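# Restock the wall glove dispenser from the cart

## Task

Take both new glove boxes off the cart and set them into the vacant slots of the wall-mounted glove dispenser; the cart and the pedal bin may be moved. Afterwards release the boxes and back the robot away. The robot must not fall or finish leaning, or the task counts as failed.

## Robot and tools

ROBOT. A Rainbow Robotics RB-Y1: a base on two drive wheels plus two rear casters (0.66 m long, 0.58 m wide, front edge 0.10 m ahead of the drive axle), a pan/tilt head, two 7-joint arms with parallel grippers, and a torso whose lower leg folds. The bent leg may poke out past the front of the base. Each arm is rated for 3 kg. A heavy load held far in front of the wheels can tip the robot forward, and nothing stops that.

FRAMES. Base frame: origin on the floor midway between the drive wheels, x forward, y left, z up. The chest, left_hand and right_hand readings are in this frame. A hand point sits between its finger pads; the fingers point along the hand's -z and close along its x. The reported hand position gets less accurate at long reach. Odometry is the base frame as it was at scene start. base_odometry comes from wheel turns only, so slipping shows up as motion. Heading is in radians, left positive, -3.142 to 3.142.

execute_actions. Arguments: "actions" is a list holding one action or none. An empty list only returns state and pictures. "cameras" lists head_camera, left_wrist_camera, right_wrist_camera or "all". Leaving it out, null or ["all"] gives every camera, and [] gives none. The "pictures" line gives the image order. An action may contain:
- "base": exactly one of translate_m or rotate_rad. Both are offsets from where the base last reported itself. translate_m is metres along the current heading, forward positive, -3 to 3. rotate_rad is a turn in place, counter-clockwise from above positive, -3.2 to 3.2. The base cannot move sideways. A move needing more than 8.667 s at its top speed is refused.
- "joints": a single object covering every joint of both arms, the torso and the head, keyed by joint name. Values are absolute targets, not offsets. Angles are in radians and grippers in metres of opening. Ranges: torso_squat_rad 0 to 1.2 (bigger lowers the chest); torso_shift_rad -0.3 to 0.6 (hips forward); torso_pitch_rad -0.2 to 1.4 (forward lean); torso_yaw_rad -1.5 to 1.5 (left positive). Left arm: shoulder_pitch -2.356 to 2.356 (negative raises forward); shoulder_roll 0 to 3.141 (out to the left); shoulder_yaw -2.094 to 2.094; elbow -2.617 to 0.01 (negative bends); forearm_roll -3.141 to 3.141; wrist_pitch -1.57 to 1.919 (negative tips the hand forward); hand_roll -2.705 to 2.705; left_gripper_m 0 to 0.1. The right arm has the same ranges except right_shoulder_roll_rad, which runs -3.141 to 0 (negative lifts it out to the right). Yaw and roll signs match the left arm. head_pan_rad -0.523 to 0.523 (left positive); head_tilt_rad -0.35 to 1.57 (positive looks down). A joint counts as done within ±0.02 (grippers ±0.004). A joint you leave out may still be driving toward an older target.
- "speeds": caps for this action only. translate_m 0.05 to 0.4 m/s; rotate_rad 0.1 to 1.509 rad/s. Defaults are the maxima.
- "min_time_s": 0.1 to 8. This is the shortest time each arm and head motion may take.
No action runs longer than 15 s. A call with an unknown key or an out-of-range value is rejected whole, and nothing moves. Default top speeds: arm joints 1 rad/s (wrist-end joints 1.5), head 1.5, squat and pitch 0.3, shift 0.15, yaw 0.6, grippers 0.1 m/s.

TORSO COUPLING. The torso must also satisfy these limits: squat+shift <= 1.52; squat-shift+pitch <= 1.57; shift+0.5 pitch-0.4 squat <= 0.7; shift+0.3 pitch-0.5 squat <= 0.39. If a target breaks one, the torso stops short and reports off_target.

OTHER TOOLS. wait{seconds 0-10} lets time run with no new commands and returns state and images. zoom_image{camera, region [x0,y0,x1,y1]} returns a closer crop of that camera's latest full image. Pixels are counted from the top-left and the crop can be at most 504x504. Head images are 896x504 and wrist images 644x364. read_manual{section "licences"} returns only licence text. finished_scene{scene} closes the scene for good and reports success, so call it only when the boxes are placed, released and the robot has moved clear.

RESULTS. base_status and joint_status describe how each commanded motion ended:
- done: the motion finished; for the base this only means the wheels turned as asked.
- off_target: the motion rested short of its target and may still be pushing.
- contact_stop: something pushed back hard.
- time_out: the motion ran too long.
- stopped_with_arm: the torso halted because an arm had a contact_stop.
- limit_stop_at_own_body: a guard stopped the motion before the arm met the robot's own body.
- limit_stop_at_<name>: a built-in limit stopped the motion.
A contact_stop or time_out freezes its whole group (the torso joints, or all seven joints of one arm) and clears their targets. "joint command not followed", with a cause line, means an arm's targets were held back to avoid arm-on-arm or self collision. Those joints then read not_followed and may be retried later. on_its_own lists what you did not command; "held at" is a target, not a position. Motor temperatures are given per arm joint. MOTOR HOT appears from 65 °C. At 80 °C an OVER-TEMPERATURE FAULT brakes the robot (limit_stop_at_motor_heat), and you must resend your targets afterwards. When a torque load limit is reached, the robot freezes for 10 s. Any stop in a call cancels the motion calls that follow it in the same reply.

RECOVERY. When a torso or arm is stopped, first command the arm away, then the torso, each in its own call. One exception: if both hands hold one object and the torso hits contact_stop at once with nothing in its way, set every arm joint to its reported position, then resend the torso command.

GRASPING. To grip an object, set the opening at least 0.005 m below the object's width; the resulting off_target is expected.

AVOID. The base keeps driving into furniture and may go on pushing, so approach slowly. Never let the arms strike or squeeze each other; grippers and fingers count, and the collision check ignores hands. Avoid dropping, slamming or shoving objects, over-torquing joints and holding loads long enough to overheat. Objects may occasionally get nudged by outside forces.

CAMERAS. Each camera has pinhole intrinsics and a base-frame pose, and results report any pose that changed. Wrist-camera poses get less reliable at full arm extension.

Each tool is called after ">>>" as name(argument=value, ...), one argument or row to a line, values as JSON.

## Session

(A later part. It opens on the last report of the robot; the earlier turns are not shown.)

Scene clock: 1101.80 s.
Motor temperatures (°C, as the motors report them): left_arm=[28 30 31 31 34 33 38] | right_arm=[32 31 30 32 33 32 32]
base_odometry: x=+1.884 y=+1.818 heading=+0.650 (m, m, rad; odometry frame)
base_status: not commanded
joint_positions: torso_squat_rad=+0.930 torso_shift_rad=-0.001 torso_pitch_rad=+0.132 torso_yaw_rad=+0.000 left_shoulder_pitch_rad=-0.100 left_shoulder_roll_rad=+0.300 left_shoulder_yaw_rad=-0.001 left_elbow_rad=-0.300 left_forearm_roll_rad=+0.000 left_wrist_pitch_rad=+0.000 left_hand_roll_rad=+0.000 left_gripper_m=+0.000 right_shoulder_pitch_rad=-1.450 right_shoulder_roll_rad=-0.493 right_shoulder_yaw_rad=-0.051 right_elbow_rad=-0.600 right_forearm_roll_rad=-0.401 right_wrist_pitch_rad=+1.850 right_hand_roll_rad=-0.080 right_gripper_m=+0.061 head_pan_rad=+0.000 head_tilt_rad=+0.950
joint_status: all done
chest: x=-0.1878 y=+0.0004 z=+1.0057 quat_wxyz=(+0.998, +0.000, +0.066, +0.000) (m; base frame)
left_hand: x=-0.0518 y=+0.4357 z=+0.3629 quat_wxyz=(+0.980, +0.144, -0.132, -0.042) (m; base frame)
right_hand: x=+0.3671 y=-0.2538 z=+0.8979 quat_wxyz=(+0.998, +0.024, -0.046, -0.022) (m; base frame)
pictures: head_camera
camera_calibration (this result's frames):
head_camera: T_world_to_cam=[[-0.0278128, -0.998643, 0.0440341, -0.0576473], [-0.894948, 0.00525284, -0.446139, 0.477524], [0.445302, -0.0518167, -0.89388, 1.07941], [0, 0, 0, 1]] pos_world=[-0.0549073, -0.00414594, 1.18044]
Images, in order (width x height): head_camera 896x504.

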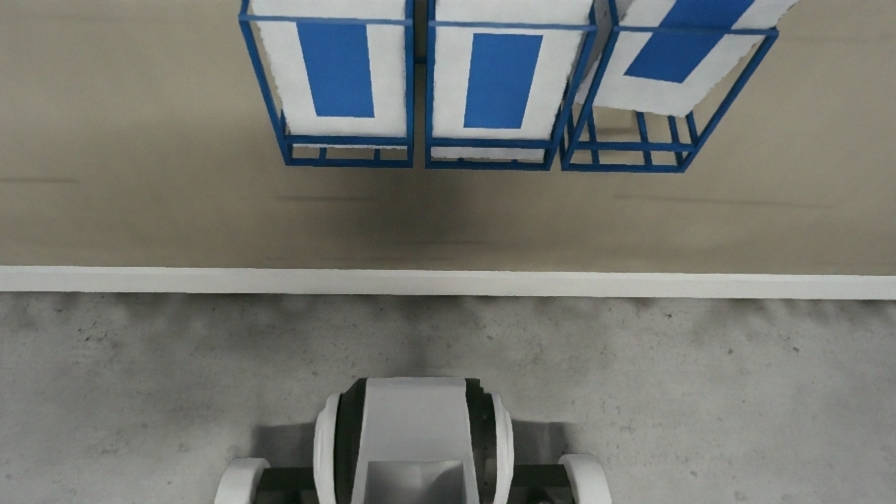

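>>> execute_actions(
  actions=[
    {"joints":{"right_shoulder_roll_rad":-0.475},"min_time_s":1.5},
  ],
  cameras=[],
)

>>> execute_actions(
  actions=[
    {"joints":{"torso_squat_rad":0.99}},
  ],
  cameras=["head_camera"],
)

>>> zoom_image(
  camera="head_camera",
  region=[420,0,800,230],
)

Scene clock: 1109.83 s.
Motor temperatures (°C, as the motors report them): left_arm=[28 30 31 31 34 33 38] | right_arm=[32 31 30 32 33 32 32]
base_odometry: x=+1.884 y=+1.818 heading=+0.650 (m, m, rad; odometry frame)
base_status: not commanded
joint_positions: torso_squat_rad=+0.930 torso_shift_rad=-0.001 torso_pitch_rad=+0.132 torso_yaw_rad=+0.000 left_shoulder_pitch_rad=-0.100 left_shoulder_roll_rad=+0.300 left_shoulder_yaw_rad=-0.001 left_elbow_rad=-0.300 left_forearm_roll_rad=+0.000 left_wrist_pitch_rad=+0.000 left_hand_roll_rad=+0.000 left_gripper_m=+0.000 right_shoulder_pitch_rad=-1.450 right_shoulder_roll_rad=-0.475 right_shoulder_yaw_rad=-0.051 right_elbow_rad=-0.600 right_forearm_roll_rad=-0.400 right_wrist_pitch_rad=+1.850 right_hand_roll_rad=-0.080 right_gripper_m=+0.061 head_pan_rad=+0.000 head_tilt_rad=+0.950
joint_status: all done
chest: x=-0.1878 y=+0.0004 z=+1.0057 quat_wxyz=(+0.998, +0.000, +0.066, +0.000) (m; base frame)
left_hand: x=-0.0518 y=+0.4357 z=+0.3629 quat_wxyz=(+0.980, +0.144, -0.132, -0.042) (m; base frame)
right_hand: x=+0.3664 y=-0.2442 z=+0.8944 quat_wxyz=(+0.999, +0.026, -0.043, -0.014) (m; base frame)
pictures: none
No camera images: the call's "cameras" was empty. Leave "cameras" out to get every camera's image.

Scene clock: 1110.80 s.
Motor temperatures (°C, as the motors report them): left_arm=[28 30 31 31 34 33 38] | right_arm=[32 31 30 32 33 32 32]
base_odometry: x=+1.884 y=+1.818 heading=+0.650 (m, m, rad; odometry frame)
base_status: not commanded
joint_positions: torso_squat_rad=+0.990 torso_shift_rad=-0.001 torso_pitch_rad=+0.131 torso_yaw_rad=+0.000 left_shoulder_pitch_rad=-0.100 left_shoulder_roll_rad=+0.300 left_shoulder_yaw_rad=-0.001 left_elbow_rad=-0.300 left_forearm_roll_rad=+0.000 left_wrist_pitch_rad=+0.000 left_hand_roll_rad=+0.000 left_gripper_m=+0.000 right_shoulder_pitch_rad=-1.451 right_shoulder_roll_rad=-0.476 right_shoulder_yaw_rad=-0.051 right_elbow_rad=-0.601 right_forearm_roll_rad=-0.400 right_wrist_pitch_rad=+1.850 right_hand_roll_rad=-0.080 right_gripper_m=+0.061 head_pan_rad=+0.000 head_tilt_rad=+0.950
joint_status: all done
chest: x=-0.1881 y=+0.0004 z=+0.9714 quat_wxyz=(+0.998, +0.000, +0.065, +0.000) (m; base frame)
left_hand: x=-0.0516 y=+0.4357 z=+0.3286 quat_wxyz=(+0.980, +0.144, -0.132, -0.042) (m; base frame)
right_hand: x=+0.3666 y=-0.2444 z=+0.8616 quat_wxyz=(+0.999, +0.026, -0.044, -0.014) (m; base frame)
pictures: head_camera
camera_calibration (this result's frames):
head_camera: T_world_to_cam=[[-0.0279006, -0.998641, 0.0440199, -0.0561756], [-0.894588, 0.00529598, -0.44686, 0.462683], [0.446019, -0.0518473, -0.89352, 1.04861], [0, 0, 0, 1]] pos_world=[-0.0553582, -0.00418185, 1.14618]
Images, in order (width x height): head_camera 896x504.

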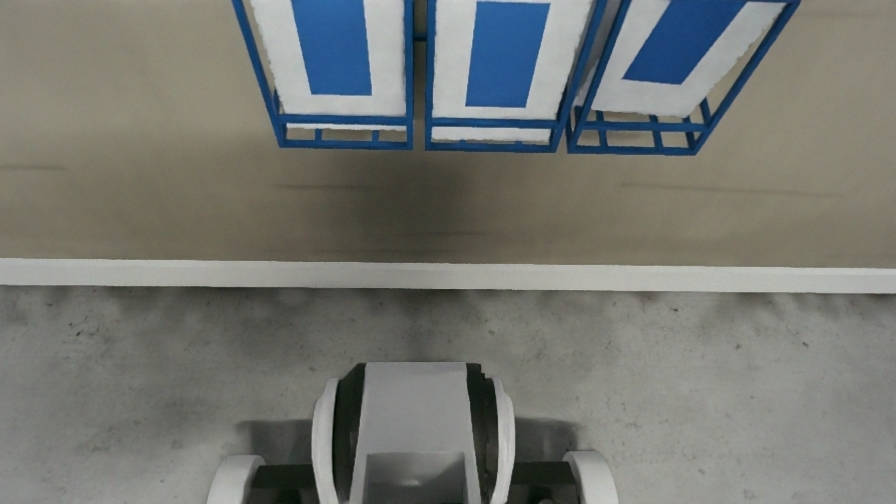

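Region (420, 0, 800, 230) of head_camera's 896x504 image, scaled by 1.326, with more detail than that image has; it fills the top 305 rows of this view, and the rest is white.

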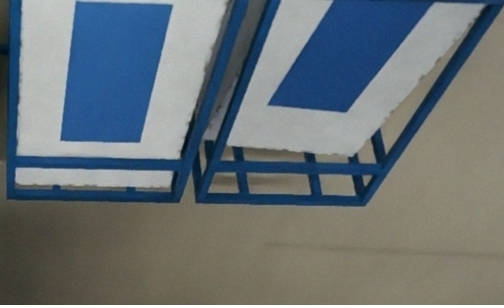

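>>> execute_actions(
  actions=[
    {"joints":{"torso_squat_rad":1.03,"right_shoulder_roll_rad":-0.46}},
  ],
  cameras=["head_camera"],
)

>>> zoom_image(
  camera="head_camera",
  region=[420,0,800,230],
)

Scene clock: 1116.57 s.
Motor temperatures (°C, as the motors report them): left_arm=[28 30 31 31 34 33 38] | right_arm=[31 31 30 32 33 32 32]
base_odometry: x=+1.884 y=+1.818 heading=+0.650 (m, m, rad; odometry frame)
base_status: not commanded
joint_positions: torso_squat_rad=+1.030 torso_shift_rad=-0.002 torso_pitch_rad=+0.130 torso_yaw_rad=+0.000 left_shoulder_pitch_rad=-0.100 left_shoulder_roll_rad=+0.300 left_shoulder_yaw_rad=-0.001 left_elbow_rad=-0.300 left_forearm_roll_rad=+0.000 left_wrist_pitch_rad=+0.000 left_hand_roll_rad=+0.000 left_gripper_m=+0.000 right_shoulder_pitch_rad=-1.456 right_shoulder_roll_rad=-0.465 right_shoulder_yaw_rad=-0.051 right_elbow_rad=-0.604 right_forearm_roll_rad=-0.399 right_wrist_pitch_rad=+1.849 right_hand_roll_rad=-0.080 right_gripper_m=+0.062 head_pan_rad=+0.000 head_tilt_rad=+0.950
joint_status: all done
chest: x=-0.1887 y=+0.0005 z=+0.9477 quat_wxyz=(+0.998, +0.000, +0.065, +0.000) (m; base frame)
left_hand: x=-0.0511 y=+0.4355 z=+0.3050 quat_wxyz=(+0.980, +0.143, -0.133, -0.042) (m; base frame)
right_hand: x=+0.3671 y=-0.2380 z=+0.8399 quat_wxyz=(+0.998, +0.027, -0.047, -0.008) (m; base frame)
pictures: head_camera
camera_calibration (this result's frames):
head_camera: T_world_to_cam=[[-0.0282935, -0.998618, 0.0442841, -0.0554042], [-0.89393, 0.00545294, -0.448173, 0.452931], [0.447312, -0.0522673, -0.892849, 1.02731], [0, 0, 0, 1]] pos_world=[-0.0562071, -0.00410281, 1.12268]
Images, in order (width x height): head_camera 896x504.

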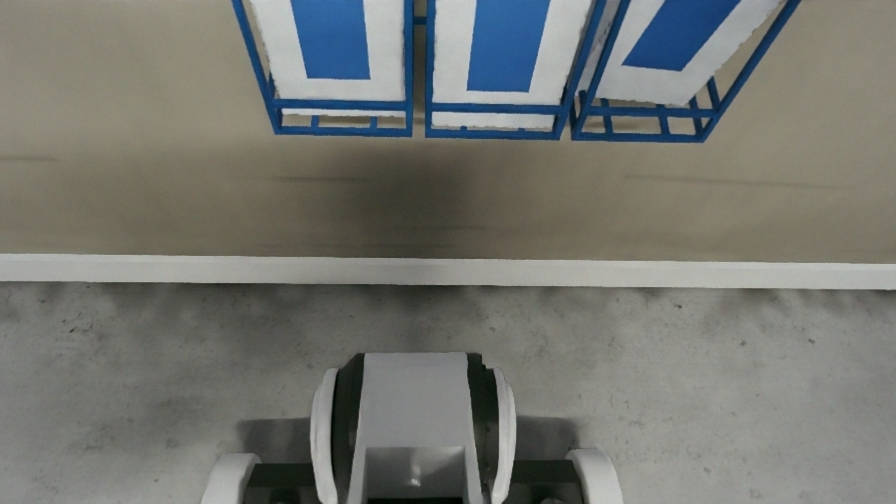

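Region (420, 0, 800, 230) of head_camera's 896x504 image, scaled by 1.326, with more detail than that image has; it fills the top 305 rows of this view, and the rest is white.

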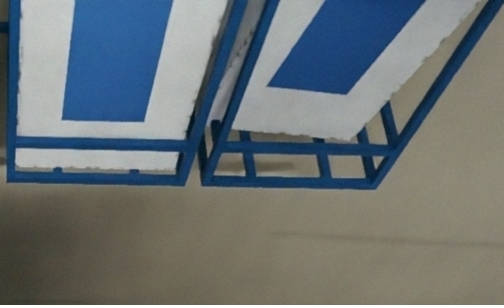

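>>> execute_actions(
  actions=[
    {"joints":{"torso_squat_rad":1.0,"right_shoulder_roll_rad":-0.435,"right_shoulder_pitch_rad":-1.45,"right_elbow_rad":-0.6},"min_time_s":1.5},
  ],
  cameras=["head_camera"],
)

>>> zoom_image(
  camera="head_camera",
  region=[420,0,800,230],
)

Scene clock: 1121.67 s.
Motor temperatures (°C, as the motors report them): left_arm=[28 30 31 31 34 33 38] | right_arm=[31 31 30 32 34 32 32]
base_odometry: x=+1.884 y=+1.818 heading=+0.650 (m, m, rad; odometry frame)
base_status: not commanded
joint_positions: torso_squat_rad=+1.000 torso_shift_rad=-0.001 torso_pitch_rad=+0.132 torso_yaw_rad=+0.000 left_shoulder_pitch_rad=-0.100 left_shoulder_roll_rad=+0.300 left_shoulder_yaw_rad=-0.001 left_elbow_rad=-0.300 left_forearm_roll_rad=+0.000 left_wrist_pitch_rad=+0.000 left_hand_roll_rad=+0.000 left_gripper_m=+0.000 right_shoulder_pitch_rad=-1.451 right_shoulder_roll_rad=-0.443 right_shoulder_yaw_rad=-0.051 right_elbow_rad=-0.601 right_forearm_roll_rad=-0.397 right_wrist_pitch_rad=+1.849 right_hand_roll_rad=-0.080 right_gripper_m=+0.062 head_pan_rad=+0.000 head_tilt_rad=+0.950
joint_status: all done
chest: x=-0.1878 y=+0.0003 z=+0.9655 quat_wxyz=(+0.998, +0.000, +0.066, +0.000) (m; base frame)
left_hand: x=-0.0514 y=+0.4355 z=+0.3227 quat_wxyz=(+0.980, +0.144, -0.132, -0.042) (m; base frame)
right_hand: x=+0.3655 y=-0.2275 z=+0.8493 quat_wxyz=(+0.999, +0.029, -0.039, +0.000) (m; base frame)
pictures: head_camera
camera_calibration (this result's frames):
head_camera: T_world_to_cam=[[-0.0284847, -0.998632, 0.04386, -0.0560172], [-0.894821, 0.00591835, -0.446386, 0.459802], [0.445515, -0.051962, -0.893765, 1.04337], [0, 0, 0, 1]] pos_world=[-0.0549907, -0.00444648, 1.14023]
Images, in order (width x height): head_camera 896x504.

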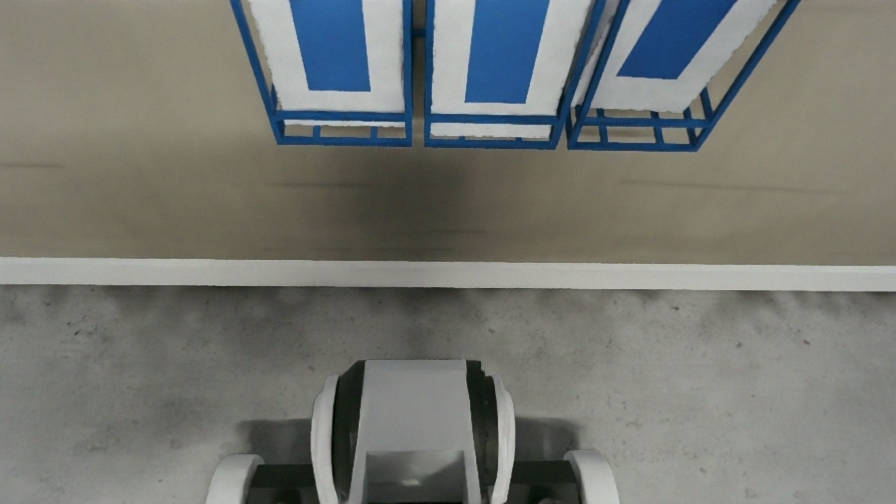

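Region (420, 0, 800, 230) of head_camera's 896x504 image, scaled by 1.326, with more detail than that image has; it fills the top 305 rows of this view, and the rest is white.

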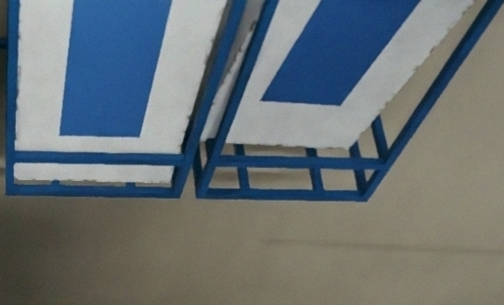

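>>> execute_actions(
  actions=[
    {"joints":{"torso_squat_rad":0.95}},
  ],
  cameras=[],
)

>>> execute_actions(
  actions=[
    {"joints":{"right_shoulder_roll_rad":-0.42},"min_time_s":1.5},
  ],
  cameras=["head_camera"],
)

>>> zoom_image(
  camera="head_camera",
  region=[420,0,800,230],
)

Scene clock: 1127.03 s.
Motor temperatures (°C, as the motors report them): left_arm=[28 30 31 31 34 33 38] | right_arm=[31 31 30 31 35 33 32]
base_odometry: x=+1.884 y=+1.818 heading=+0.650 (m, m, rad; odometry frame)
base_status: not commanded
joint_positions: torso_squat_rad=+0.950 torso_shift_rad=-0.001 torso_pitch_rad=+0.132 torso_yaw_rad=+0.000 left_shoulder_pitch_rad=-0.100 left_shoulder_roll_rad=+0.300 left_shoulder_yaw_rad=-0.001 left_elbow_rad=-0.300 left_forearm_roll_rad=+0.000 left_wrist_pitch_rad=+0.000 left_hand_roll_rad=+0.000 left_gripper_m=+0.000 right_shoulder_pitch_rad=-1.450 right_shoulder_roll_rad=-0.437 right_shoulder_yaw_rad=-0.051 right_elbow_rad=-0.600 right_forearm_roll_rad=-0.399 right_wrist_pitch_rad=+1.849 right_hand_roll_rad=-0.080 right_gripper_m=+0.062 head_pan_rad=+0.000 head_tilt_rad=+0.950
joint_status: all done
chest: x=-0.1877 y=+0.0003 z=+0.9944 quat_wxyz=(+0.998, +0.000, +0.066, +0.000) (m; base frame)
left_hand: x=-0.0517 y=+0.4356 z=+0.3517 quat_wxyz=(+0.980, +0.144, -0.132, -0.042) (m; base frame)
right_hand: x=+0.3646 y=-0.2242 z=+0.8757 quat_wxyz=(+0.999, +0.031, -0.036, +0.003) (m; base frame)
pictures: none
No camera images: the call's "cameras" was empty. Leave "cameras" out to get every camera's image.

Scene clock: 1128.83 s.
Motor temperatures (°C, as the motors report them): left_arm=[28 30 31 31 34 33 38] | right_arm=[31 31 30 31 35 33 32]
base_odometry: x=+1.884 y=+1.818 heading=+0.650 (m, m, rad; odometry frame)
base_status: not commanded
joint_positions: torso_squat_rad=+0.950 torso_shift_rad=-0.001 torso_pitch_rad=+0.132 torso_yaw_rad=+0.000 left_shoulder_pitch_rad=-0.100 left_shoulder_roll_rad=+0.300 left_shoulder_yaw_rad=-0.001 left_elbow_rad=-0.300 left_forearm_roll_rad=+0.000 left_wrist_pitch_rad=+0.000 left_hand_roll_rad=+0.000 left_gripper_m=+0.000 right_shoulder_pitch_rad=-1.450 right_shoulder_roll_rad=-0.424 right_shoulder_yaw_rad=-0.051 right_elbow_rad=-0.601 right_forearm_roll_rad=-0.399 right_wrist_pitch_rad=+1.849 right_hand_roll_rad=-0.080 right_gripper_m=+0.062 head_pan_rad=+0.000 head_tilt_rad=+0.950
joint_status: all done
chest: x=-0.1878 y=+0.0003 z=+0.9944 quat_wxyz=(+0.998, +0.000, +0.066, +0.000) (m; base frame)
left_hand: x=-0.0516 y=+0.4356 z=+0.3517 quat_wxyz=(+0.980, +0.144, -0.132, -0.042) (m; base frame)
right_hand: x=+0.3639 y=-0.2172 z=+0.8739 quat_wxyz=(+0.999, +0.033, -0.034, +0.008) (m; base frame)
pictures: head_camera
camera_calibration (this result's frames):
head_camera: T_world_to_cam=[[-0.0281793, -0.998643, 0.0437922, -0.0571521], [-0.894949, 0.00568964, -0.446133, 0.472523], [0.445278, -0.0517635, -0.893895, 1.0693], [0, 0, 0, 1]] pos_world=[-0.0548606, -0.00441254, 1.16915]
Images, in order (width x height): head_camera 896x504.

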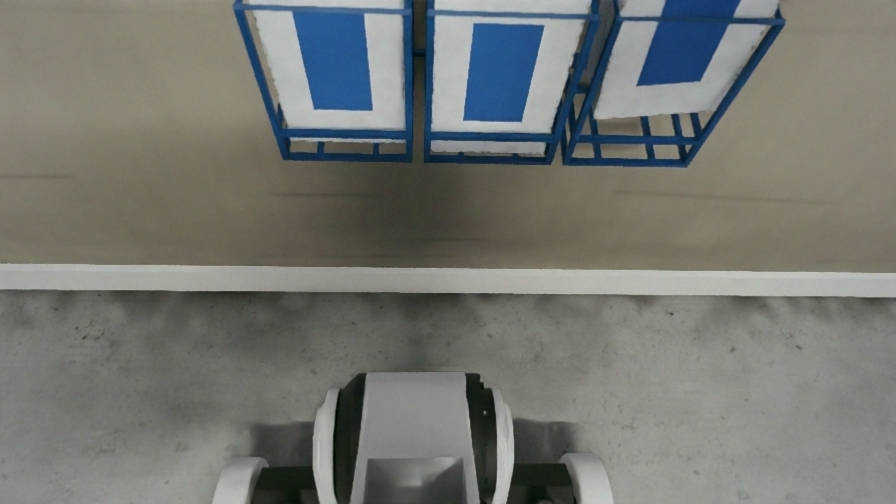

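Region (420, 0, 800, 230) of head_camera's 896x504 image, scaled by 1.326, with more detail than that image has; it fills the top 305 rows of this view, and the rest is white.

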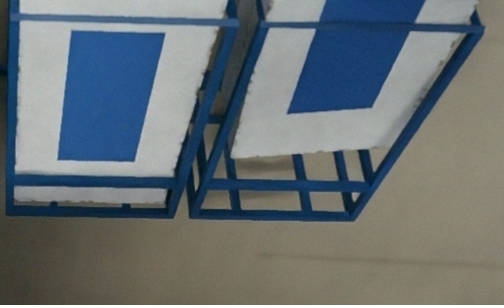

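>>> execute_actions(
  actions=[
    {"joints":{"right_shoulder_roll_rad":-0.452},"min_time_s":2},
  ],
  cameras=["head_camera"],
)

>>> zoom_image(
  camera="head_camera",
  region=[420,0,800,230],
)

Scene clock: 1135.83 s.
Motor temperatures (°C, as the motors report them): left_arm=[28 30 31 31 34 33 38] | right_arm=[31 31 30 31 35 33 32]
base_odometry: x=+1.884 y=+1.818 heading=+0.650 (m, m, rad; odometry frame)
base_status: not commanded
joint_positions: torso_squat_rad=+0.950 torso_shift_rad=-0.001 torso_pitch_rad=+0.132 torso_yaw_rad=+0.000 left_shoulder_pitch_rad=-0.100 left_shoulder_roll_rad=+0.300 left_shoulder_yaw_rad=-0.001 left_elbow_rad=-0.300 left_forearm_roll_rad=+0.000 left_wrist_pitch_rad=+0.000 left_hand_roll_rad=+0.000 left_gripper_m=+0.000 right_shoulder_pitch_rad=-1.450 right_shoulder_roll_rad=-0.451 right_shoulder_yaw_rad=-0.051 right_elbow_rad=-0.600 right_forearm_roll_rad=-0.400 right_wrist_pitch_rad=+1.850 right_hand_roll_rad=-0.080 right_gripper_m=+0.062 head_pan_rad=+0.000 head_tilt_rad=+0.950
joint_status: all done
chest: x=-0.1878 y=+0.0003 z=+0.9944 quat_wxyz=(+0.998, +0.000, +0.066, +0.000) (m; base frame)
left_hand: x=-0.0518 y=+0.4357 z=+0.3517 quat_wxyz=(+0.980, +0.144, -0.132, -0.042) (m; base frame)
right_hand: x=+0.3654 y=-0.2311 z=+0.8786 quat_wxyz=(+0.999, +0.030, -0.038, -0.003) (m; base frame)
pictures: head_camera
camera_calibration (this result's frames):
head_camera: T_world_to_cam=[[-0.0279114, -0.998648, 0.0438606, -0.057096], [-0.89495, 0.00541893, -0.446133, 0.472523], [0.445292, -0.0517053, -0.893891, 1.0693], [0, 0, 0, 1]] pos_world=[-0.0548594, -0.00429098, 1.16915]
Images, in order (width x height): head_camera 896x504.

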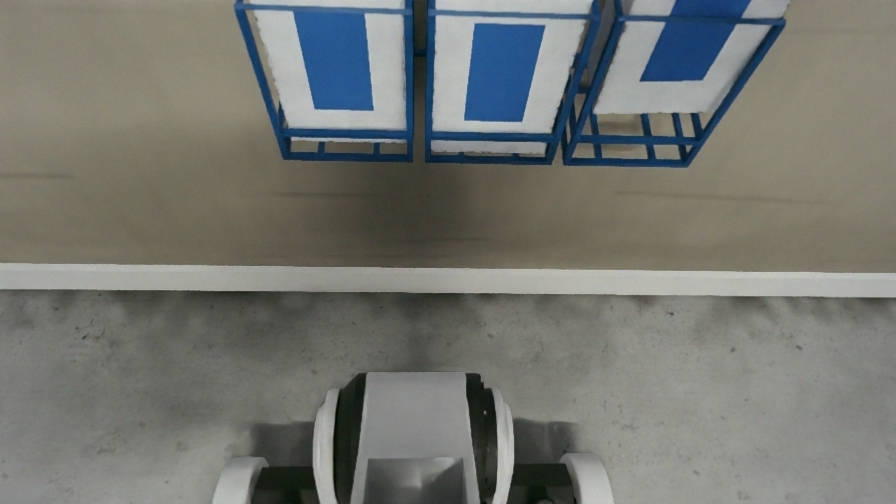

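Region (420, 0, 800, 230) of head_camera's 896x504 image, scaled by 1.326, with more detail than that image has; it fills the top 305 rows of this view, and the rest is white.

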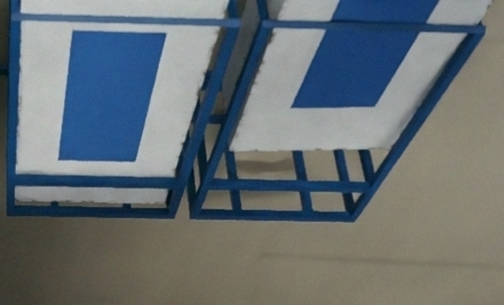

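A touch more.

>>> execute_actions(
  actions=[
    {"joints":{"right_shoulder_roll_rad":-0.468},"min_time_s":2},
  ],
  cameras=["head_camera"],
)

>>> zoom_image(
  camera="head_camera",
  region=[420,0,800,230],
)

Scene clock: 1142.40 s.
Motor temperatures (°C, as the motors report them): left_arm=[28 30 31 31 34 33 38] | right_arm=[31 31 30 31 35 33 32]
base_odometry: x=+1.884 y=+1.818 heading=+0.650 (m, m, rad; odometry frame)
base_status: not commanded
joint_positions: torso_squat_rad=+0.950 torso_shift_rad=-0.001 torso_pitch_rad=+0.132 torso_yaw_rad=+0.000 left_shoulder_pitch_rad=-0.100 left_shoulder_roll_rad=+0.300 left_shoulder_yaw_rad=-0.001 left_elbow_rad=-0.300 left_forearm_roll_rad=+0.000 left_wrist_pitch_rad=+0.000 left_hand_roll_rad=+0.000 left_gripper_m=+0.000 right_shoulder_pitch_rad=-1.450 right_shoulder_roll_rad=-0.466 right_shoulder_yaw_rad=-0.051 right_elbow_rad=-0.600 right_forearm_roll_rad=-0.401 right_wrist_pitch_rad=+1.850 right_hand_roll_rad=-0.080 right_gripper_m=+0.062 head_pan_rad=+0.000 head_tilt_rad=+0.950
joint_status: all done
chest: x=-0.1878 y=+0.0004 z=+0.9944 quat_wxyz=(+0.998, +0.000, +0.066, +0.000) (m; base frame)
left_hand: x=-0.0518 y=+0.4357 z=+0.3516 quat_wxyz=(+0.980, +0.144, -0.132, -0.042) (m; base frame)
right_hand: x=+0.3661 y=-0.2389 z=+0.8815 quat_wxyz=(+0.999, +0.028, -0.041, -0.010) (m; base frame)
pictures: head_camera
camera_calibration (this result's frames):
head_camera: T_world_to_cam=[[-0.0277655, -0.998645, 0.0440219, -0.0571373], [-0.89493, 0.00521378, -0.446176, 0.47254], [0.445342, -0.0517848, -0.893862, 1.0693], [0, 0, 0, 1]] pos_world=[-0.0549005, -0.00415007, 1.16916]
Images, in order (width x height): head_camera 896x504.

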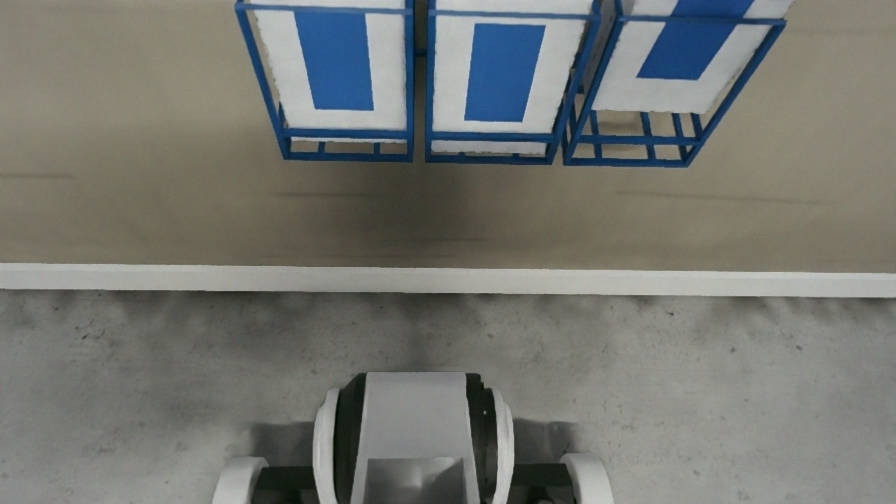

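Region (420, 0, 800, 230) of head_camera's 896x504 image, scaled by 1.326, with more detail than that image has; it fills the top 305 rows of this view, and the rest is white.

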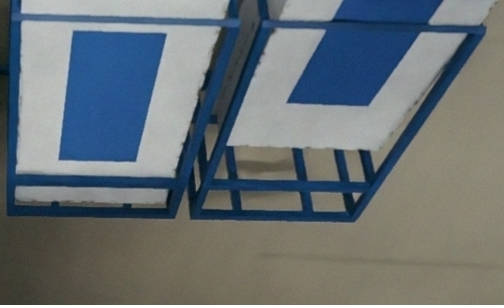

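Slight right lean, small. Lower.

>>> execute_actions(
  actions=[
    {"joints":{"torso_squat_rad":1.01}},
  ],
  cameras=["head_camera"],
)

>>> zoom_image(
  camera="head_camera",
  region=[420,0,800,230],
)

Scene clock: 1146.27 s.
Motor temperatures (°C, as the motors report them): left_arm=[28 30 31 31 34 33 38] | right_arm=[31 31 30 31 35 33 32]
base_odometry: x=+1.884 y=+1.818 heading=+0.650 (m, m, rad; odometry frame)
base_status: not commanded
joint_positions: torso_squat_rad=+1.010 torso_shift_rad=-0.001 torso_pitch_rad=+0.131 torso_yaw_rad=+0.000 left_shoulder_pitch_rad=-0.100 left_shoulder_roll_rad=+0.300 left_shoulder_yaw_rad=-0.001 left_elbow_rad=-0.300 left_forearm_roll_rad=+0.000 left_wrist_pitch_rad=+0.000 left_hand_roll_rad=+0.000 left_gripper_m=+0.000 right_shoulder_pitch_rad=-1.451 right_shoulder_roll_rad=-0.466 right_shoulder_yaw_rad=-0.051 right_elbow_rad=-0.601 right_forearm_roll_rad=-0.401 right_wrist_pitch_rad=+1.849 right_hand_roll_rad=-0.080 right_gripper_m=+0.062 head_pan_rad=+0.000 head_tilt_rad=+0.950
joint_status: all done
chest: x=-0.1879 y=+0.0004 z=+0.9596 quat_wxyz=(+0.998, +0.000, +0.066, +0.000) (m; base frame)
left_hand: x=-0.0518 y=+0.4357 z=+0.3168 quat_wxyz=(+0.980, +0.144, -0.132, -0.042) (m; base frame)
right_hand: x=+0.3666 y=-0.2386 z=+0.8477 quat_wxyz=(+0.999, +0.028, -0.042, -0.009) (m; base frame)
pictures: head_camera
camera_calibration (this result's frames):
head_camera: T_world_to_cam=[[-0.0276512, -0.998644, 0.0441023, -0.0556484], [-0.894802, 0.00506036, -0.446435, 0.45719], [0.445606, -0.0518073, -0.893729, 1.03811], [0, 0, 0, 1]] pos_world=[-0.0550337, -0.00410468, 1.13435]
Images, in order (width x height): head_camera 896x504.

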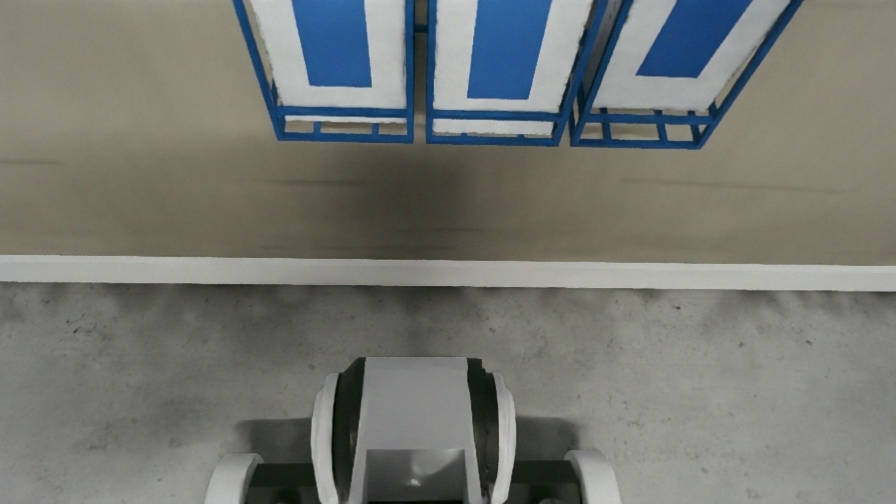

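Region (420, 0, 800, 230) of head_camera's 896x504 image, scaled by 1.326, with more detail than that image has; it fills the top 305 rows of this view, and the rest is white.

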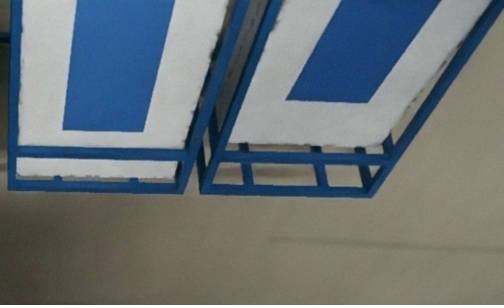

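>>> execute_actions(
  actions=[
    {"joints":{"torso_squat_rad":1.035}},
  ],
  cameras=["head_camera"],
)

>>> zoom_image(
  camera="head_camera",
  region=[420,0,800,230],
)

Scene clock: 1151.00 s.
Motor temperatures (°C, as the motors report them): left_arm=[28 30 31 31 34 33 38] | right_arm=[31 31 30 31 35 33 32]
base_odometry: x=+1.884 y=+1.818 heading=+0.650 (m, m, rad; odometry frame)
base_status: not commanded
joint_positions: torso_squat_rad=+1.035 torso_shift_rad=-0.002 torso_pitch_rad=+0.130 torso_yaw_rad=+0.000 left_shoulder_pitch_rad=-0.100 left_shoulder_roll_rad=+0.300 left_shoulder_yaw_rad=-0.001 left_elbow_rad=-0.300 left_forearm_roll_rad=+0.000 left_wrist_pitch_rad=+0.000 left_hand_roll_rad=+0.000 left_gripper_m=+0.000 right_shoulder_pitch_rad=-1.455 right_shoulder_roll_rad=-0.468 right_shoulder_yaw_rad=-0.052 right_elbow_rad=-0.603 right_forearm_roll_rad=-0.401 right_wrist_pitch_rad=+1.849 right_hand_roll_rad=-0.080 right_gripper_m=+0.063 head_pan_rad=+0.000 head_tilt_rad=+0.950
joint_status: all done
chest: x=-0.1884 y=+0.0006 z=+0.9447 quat_wxyz=(+0.998, +0.000, +0.065, +0.000) (m; base frame)
left_hand: x=-0.0515 y=+0.4356 z=+0.3018 quat_wxyz=(+0.980, +0.143, -0.133, -0.042) (m; base frame)
right_hand: x=+0.3674 y=-0.2386 z=+0.8367 quat_wxyz=(+0.998, +0.028, -0.046, -0.009) (m; base frame)
pictures: head_camera
camera_calibration (this result's frames):
head_camera: T_world_to_cam=[[-0.0276397, -0.998628, 0.0444745, -0.0551975], [-0.894244, 0.00481844, -0.447555, 0.451223], [0.446726, -0.0521413, -0.89315, 1.02468], [0, 0, 0, 1]] pos_world=[-0.0557719, -0.00386808, 1.11959]
Images, in order (width x height): head_camera 896x504.

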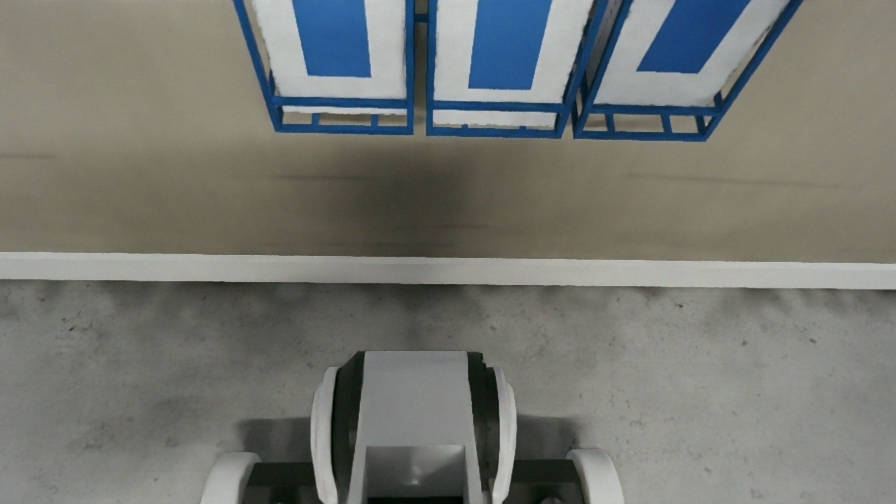

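Region (420, 0, 800, 230) of head_camera's 896x504 image, scaled by 1.326, with more detail than that image has; it fills the top 305 rows of this view, and the rest is white.

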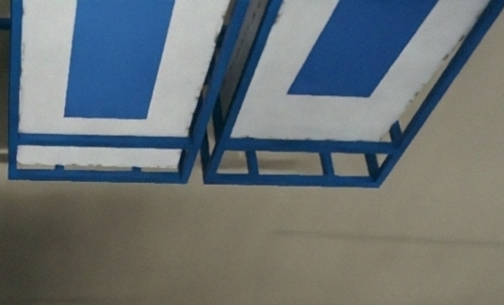

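>>> execute_actions(
  actions=[
    {"joints":{"torso_squat_rad":1.015,"right_shoulder_pitch_rad":-1.45,"right_elbow_rad":-0.6}},
  ],
  cameras=[],
)

>>> execute_actions(
  actions=[
    {"joints":{"right_wrist_pitch_rad":1.83},"min_time_s":1.5},
  ],
  cameras=[],
)

>>> execute_actions(
  actions=[
    {"joints":{"torso_squat_rad":1.04}},
  ],
  cameras=["head_camera"],
)

>>> zoom_image(
  camera="head_camera",
  region=[420,0,800,230],
)

Scene clock: 1158.73 s.
Motor temperatures (°C, as the motors report them): left_arm=[28 30 31 31 34 33 38] | right_arm=[31 31 30 31 35 33 32]
base_odometry: x=+1.884 y=+1.818 heading=+0.650 (m, m, rad; odometry frame)
base_status: not commanded
joint_positions: torso_squat_rad=+1.015 torso_shift_rad=-0.001 torso_pitch_rad=+0.132 torso_yaw_rad=+0.000 left_shoulder_pitch_rad=-0.100 left_shoulder_roll_rad=+0.300 left_shoulder_yaw_rad=-0.001 left_elbow_rad=-0.300 left_forearm_roll_rad=+0.000 left_wrist_pitch_rad=+0.000 left_hand_roll_rad=+0.000 left_gripper_m=+0.000 right_shoulder_pitch_rad=-1.451 right_shoulder_roll_rad=-0.466 right_shoulder_yaw_rad=-0.052 right_elbow_rad=-0.601 right_forearm_roll_rad=-0.401 right_wrist_pitch_rad=+1.849 right_hand_roll_rad=-0.080 right_gripper_m=+0.062 head_pan_rad=+0.000 head_tilt_rad=+0.950
joint_status: all done
chest: x=-0.1876 y=+0.0006 z=+0.9566 quat_wxyz=(+0.998, +0.000, +0.066, +0.000) (m; base frame)
left_hand: x=-0.0519 y=+0.4356 z=+0.3136 quat_wxyz=(+0.980, +0.143, -0.132, -0.042) (m; base frame)
right_hand: x=+0.3668 y=-0.2386 z=+0.8444 quat_wxyz=(+0.999, +0.028, -0.042, -0.010) (m; base frame)
pictures: none
No camera images: the call's "cameras" was empty. Leave "cameras" out to get every camera's image.

Scene clock: 1160.53 s.
Motor temperatures (°C, as the motors report them): left_arm=[28 30 31 31 34 33 38] | right_arm=[31 31 30 31 35 33 32]
base_odometry: x=+1.884 y=+1.818 heading=+0.650 (m, m, rad; odometry frame)
base_status: not commanded
joint_positions: torso_squat_rad=+1.015 torso_shift_rad=-0.001 torso_pitch_rad=+0.132 torso_yaw_rad=+0.000 left_shoulder_pitch_rad=-0.100 left_shoulder_roll_rad=+0.300 left_shoulder_yaw_rad=-0.001 left_elbow_rad=-0.300 left_forearm_roll_rad=+0.000 left_wrist_pitch_rad=+0.000 left_hand_roll_rad=+0.000 left_gripper_m=+0.000 right_shoulder_pitch_rad=-1.450 right_shoulder_roll_rad=-0.466 right_shoulder_yaw_rad=-0.052 right_elbow_rad=-0.600 right_forearm_roll_rad=-0.401 right_wrist_pitch_rad=+1.830 right_hand_roll_rad=-0.080 right_gripper_m=+0.062 head_pan_rad=+0.000 head_tilt_rad=+0.950
joint_status: all done
chest: x=-0.1877 y=+0.0006 z=+0.9566 quat_wxyz=(+0.998, +0.000, +0.066, +0.000) (m; base frame)
left_hand: x=-0.0519 y=+0.4356 z=+0.3136 quat_wxyz=(+0.980, +0.143, -0.132, -0.042) (m; base frame)
right_hand: x=+0.3708 y=-0.2385 z=+0.8443 quat_wxyz=(+0.998, +0.029, -0.051, -0.010) (m; base frame)
pictures: none
No camera images: the call's "cameras" was empty. Leave "cameras" out to get every camera's image.

Scene clock: 1161.63 s.
Motor temperatures (°C, as the motors report them): left_arm=[28 30 31 31 34 33 38] | right_arm=[31 31 30 31 35 33 32]
base_odometry: x=+1.884 y=+1.818 heading=+0.650 (m, m, rad; odometry frame)
base_status: not commanded
joint_positions: torso_squat_rad=+1.035 torso_shift_rad=-0.003 torso_pitch_rad=+0.127 torso_yaw_rad=+0.001 left_shoulder_pitch_rad=-0.100 left_shoulder_roll_rad=+0.300 left_shoulder_yaw_rad=-0.001 left_elbow_rad=-0.300 left_forearm_roll_rad=+0.000 left_wrist_pitch_rad=+0.000 left_hand_roll_rad=+0.000 left_gripper_m=+0.000 right_shoulder_pitch_rad=-1.455 right_shoulder_roll_rad=-0.468 right_shoulder_yaw_rad=-0.052 right_elbow_rad=-0.603 right_forearm_roll_rad=-0.401 right_wrist_pitch_rad=+1.830 right_hand_roll_rad=-0.080 right_gripper_m=+0.062 head_pan_rad=+0.000 head_tilt_rad=+0.950
joint_status: torso_squat_rad contact_stop (moved +0.021 of +0.025)
chest: x=-0.1898 y=+0.0007 z=+0.9445 quat_wxyz=(+0.998, +0.000, +0.063, +0.000) (m; base frame)
left_hand: x=-0.0510 y=+0.4356 z=+0.3020 quat_wxyz=(+0.980, +0.143, -0.134, -0.041) (m; base frame)
right_hand: x=+0.3707 y=-0.2384 z=+0.8387 quat_wxyz=(+0.998, +0.028, -0.057, -0.009) (m; base frame)
pictures: head_camera
camera_calibration (this result's frames):
head_camera: T_world_to_cam=[[-0.0275979, -0.998626, 0.0445447, -0.0551988], [-0.892827, 0.00458451, -0.450377, 0.452847], [0.449554, -0.0522001, -0.891727, 1.02436], [0, 0, 0, 1]] pos_world=[-0.0577132, -0.00372744, 1.11986]
Images, in order (width x height): head_camera 896x504.

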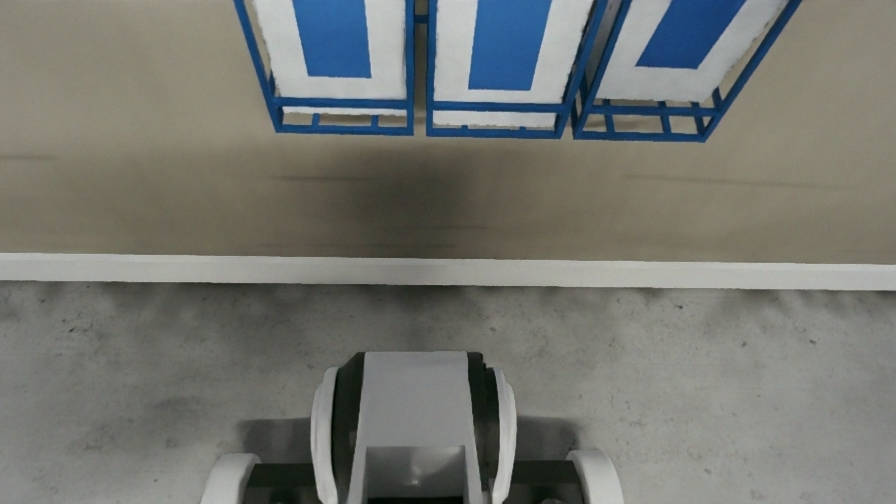

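Region (420, 0, 800, 230) of head_camera's 896x504 image, scaled by 1.326, with more detail than that image has; it fills the top 305 rows of this view, and the rest is white.

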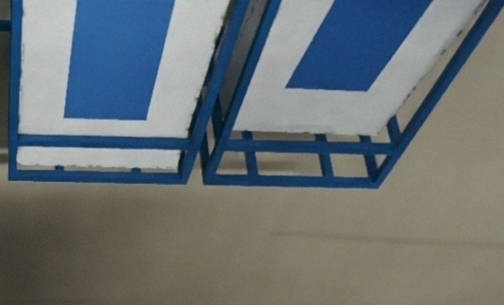

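>>> execute_actions(
  actions=[
    {"joints":{"torso_squat_rad":1.02}},
  ],
  cameras=[],
)

>>> execute_actions(
  actions=[
    {"joints":{"right_gripper_m":0.085}},
  ],
  cameras=[],
)

>>> execute_actions(
  actions=[
    {"joints":{"torso_squat_rad":0.4}},
  ],
  cameras=["head_camera"],
)

Scene clock: 1170.87 s.
Motor temperatures (°C, as the motors report them): left_arm=[28 30 31 31 34 33 38] | right_arm=[30 31 30 31 35 32 32]
base_odometry: x=+1.884 y=+1.818 heading=+0.650 (m, m, rad; odometry frame)
base_status: not commanded
joint_positions: torso_squat_rad=+1.020 torso_shift_rad=-0.002 torso_pitch_rad=+0.129 torso_yaw_rad=+0.001 left_shoulder_pitch_rad=-0.100 left_shoulder_roll_rad=+0.300 left_shoulder_yaw_rad=-0.001 left_elbow_rad=-0.300 left_forearm_roll_rad=+0.000 left_wrist_pitch_rad=+0.000 left_hand_roll_rad=+0.000 left_gripper_m=+0.000 right_shoulder_pitch_rad=-1.450 right_shoulder_roll_rad=-0.466 right_shoulder_yaw_rad=-0.052 right_elbow_rad=-0.600 right_forearm_roll_rad=-0.401 right_wrist_pitch_rad=+1.830 right_hand_roll_rad=-0.080 right_gripper_m=+0.062 head_pan_rad=+0.000 head_tilt_rad=+0.950
joint_status: all done
chest: x=-0.1890 y=+0.0006 z=+0.9537 quat_wxyz=(+0.998, +0.000, +0.064, +0.000) (m; base frame)
left_hand: x=-0.0514 y=+0.4357 z=+0.3111 quat_wxyz=(+0.980, +0.143, -0.133, -0.042) (m; base frame)
right_hand: x=+0.3700 y=-0.2384 z=+0.8433 quat_wxyz=(+0.998, +0.029, -0.053, -0.010) (m; base frame)
pictures: none
No camera images: the call's "cameras" was empty. Leave "cameras" out to get every camera's image.

Scene clock: 1171.77 s.
Motor temperatures (°C, as the motors report them): left_arm=[28 30 31 31 34 33 38] | right_arm=[30 31 30 31 35 32 32]
base_odometry: x=+1.884 y=+1.818 heading=+0.650 (m, m, rad; odometry frame)
base_status: not commanded
joint_positions: torso_squat_rad=+1.020 torso_shift_rad=-0.002 torso_pitch_rad=+0.129 torso_yaw_rad=+0.001 left_shoulder_pitch_rad=-0.100 left_shoulder_roll_rad=+0.300 left_shoulder_yaw_rad=-0.001 left_elbow_rad=-0.300 left_forearm_roll_rad=+0.000 left_wrist_pitch_rad=+0.000 left_hand_roll_rad=+0.000 left_gripper_m=+0.000 right_shoulder_pitch_rad=-1.450 right_shoulder_roll_rad=-0.468 right_shoulder_yaw_rad=-0.051 right_elbow_rad=-0.600 right_forearm_roll_rad=-0.400 right_wrist_pitch_rad=+1.830 right_hand_roll_rad=-0.080 right_gripper_m=+0.085 head_pan_rad=+0.000 head_tilt_rad=+0.950
joint_status: all done
chest: x=-0.1891 y=+0.0005 z=+0.9537 quat_wxyz=(+0.998, +0.000, +0.064, +0.000) (m; base frame)
left_hand: x=-0.0513 y=+0.4357 z=+0.3112 quat_wxyz=(+0.980, +0.144, -0.133, -0.042) (m; base frame)
right_hand: x=+0.3700 y=-0.2396 z=+0.8435 quat_wxyz=(+0.998, +0.028, -0.053, -0.011) (m; base frame)
pictures: none
No camera images: the call's "cameras" was empty. Leave "cameras" out to get every camera's image.

Scene clock: 1174.73 s.
Motor temperatures (°C, as the motors report them): left_arm=[28 30 31 31 34 33 38] | right_arm=[30 31 30 31 35 32 32]
base_odometry: x=+1.884 y=+1.818 heading=+0.650 (m, m, rad; odometry frame)
base_status: not commanded
joint_positions: torso_squat_rad=+0.400 torso_shift_rad=-0.002 torso_pitch_rad=+0.129 torso_yaw_rad=+0.001 left_shoulder_pitch_rad=-0.100 left_shoulder_roll_rad=+0.300 left_shoulder_yaw_rad=-0.001 left_elbow_rad=-0.300 left_forearm_roll_rad=+0.000 left_wrist_pitch_rad=+0.000 left_hand_roll_rad=+0.000 left_gripper_m=+0.000 right_shoulder_pitch_rad=-1.450 right_shoulder_roll_rad=-0.468 right_shoulder_yaw_rad=-0.051 right_elbow_rad=-0.600 right_forearm_roll_rad=-0.400 right_wrist_pitch_rad=+1.830 right_hand_roll_rad=-0.080 right_gripper_m=+0.085 head_pan_rad=+0.000 head_tilt_rad=+0.950
joint_status: all done
chest: x=-0.1897 y=+0.0008 z=+1.2321 quat_wxyz=(+0.998, +0.000, +0.064, +0.000) (m; base frame)
left_hand: x=-0.0519 y=+0.4360 z=+0.5896 quat_wxyz=(+0.980, +0.144, -0.133, -0.042) (m; base frame)
right_hand: x=+0.3693 y=-0.2395 z=+1.1218 quat_wxyz=(+0.998, +0.028, -0.053, -0.011) (m; base frame)
pictures: head_camera
camera_calibration (this result's frames):
head_camera: T_world_to_cam=[[-0.0276086, -0.998645, 0.0441049, -0.0673883], [-0.893585, 0.00487988, -0.448868, 0.580436], [0.448045, -0.0518041, -0.892509, 1.28145], [0, 0, 0, 1]] pos_world=[-0.0573405, -0.00374492, 1.40722]
Images, in order (width x height): head_camera 896x504.

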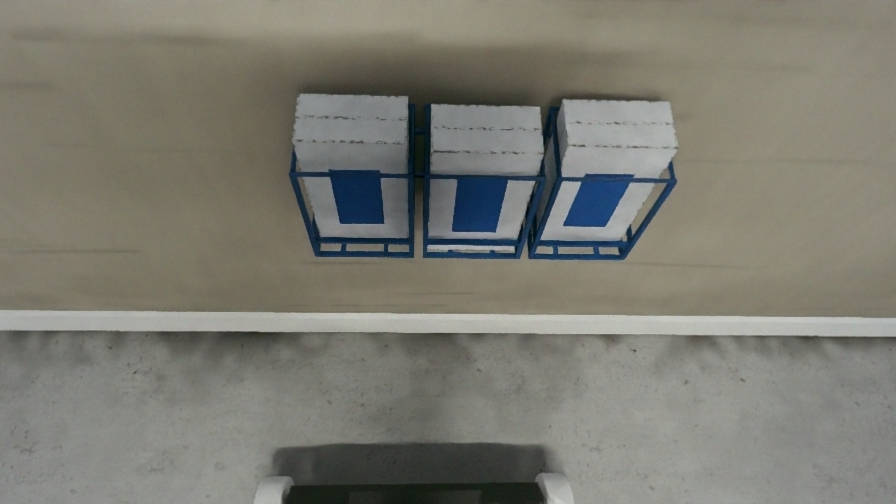

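>>> execute_actions(
  actions=[
    {"base":{"translate_m":-0.7},"joints":{"head_tilt_rad":0.5}},
  ],
  cameras=["head_camera"],
)

>>> zoom_image(
  camera="head_camera",
  region=[250,100,650,400],
)

Scene clock: 1182.77 s.
Motor temperatures (°C, as the motors report them): left_arm=[27 30 31 31 34 33 38] | right_arm=[31 31 30 31 34 32 32]
base_odometry: x=+1.327 y=+1.395 heading=+0.652 (m, m, rad; odometry frame)
base_status: done
joint_positions: torso_squat_rad=+0.400 torso_shift_rad=-0.002 torso_pitch_rad=+0.129 torso_yaw_rad=+0.000 left_shoulder_pitch_rad=-0.100 left_shoulder_roll_rad=+0.300 left_shoulder_yaw_rad=-0.001 left_elbow_rad=-0.300 left_forearm_roll_rad=+0.000 left_wrist_pitch_rad=+0.000 left_hand_roll_rad=+0.000 left_gripper_m=+0.000 right_shoulder_pitch_rad=-1.450 right_shoulder_roll_rad=-0.468 right_shoulder_yaw_rad=-0.051 right_elbow_rad=-0.600 right_forearm_roll_rad=-0.400 right_wrist_pitch_rad=+1.830 right_hand_roll_rad=-0.080 right_gripper_m=+0.085 head_pan_rad=+0.000 head_tilt_rad=+0.500
joint_status: all done
chest: x=-0.1898 y=+0.0007 z=+1.2321 quat_wxyz=(+0.998, +0.000, +0.064, +0.000) (m; base frame)
left_hand: x=-0.0519 y=+0.4360 z=+0.5897 quat_wxyz=(+0.980, +0.144, -0.133, -0.042) (m; base frame)
right_hand: x=+0.3692 y=-0.2396 z=+1.1219 quat_wxyz=(+0.998, +0.028, -0.053, -0.011) (m; base frame)
pictures: head_camera
camera_calibration (this result's frames):
head_camera: T_world_to_cam=[[-0.0439059, -0.998657, 0.0274964, -0.0460422], [-0.609248, 0.00495256, -0.792964, 1.11207], [0.791763, -0.0515679, -0.608648, 0.925191], [0, 0, 0, 1]] pos_world=[-0.0570271, -0.0037778, 1.44621]
Images, in order (width x height): head_camera 896x504.

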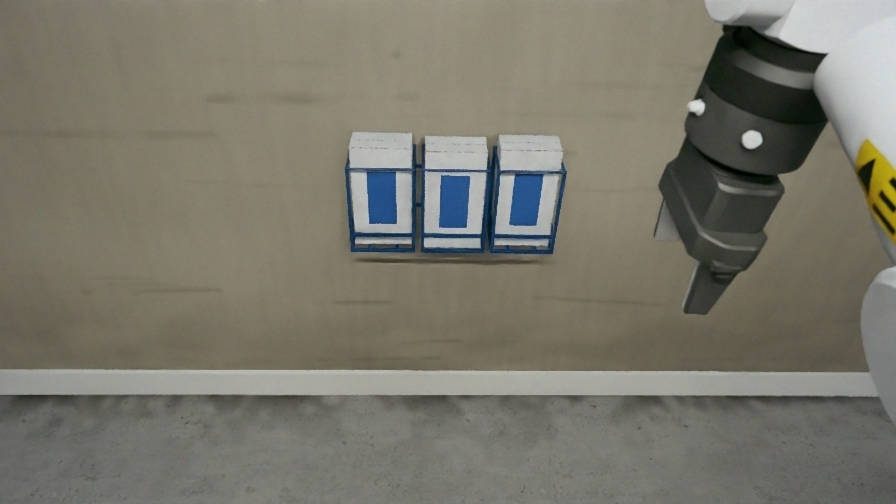

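Region (250, 100, 650, 400) of head_camera's 896x504 image, scaled by 1.260, with more detail than that image has; it fills the top 378 rows of this view, and the rest is white.

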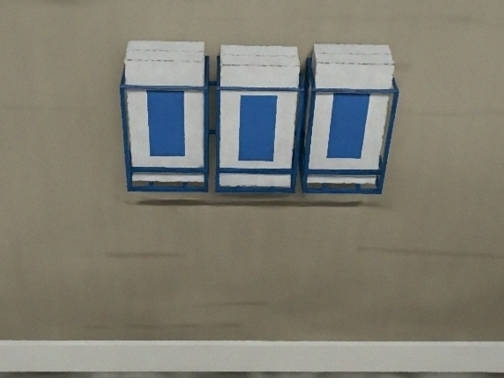

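All seated.

>>> finished_scene(
  scene=1,
)

The scene is finished: the task was done.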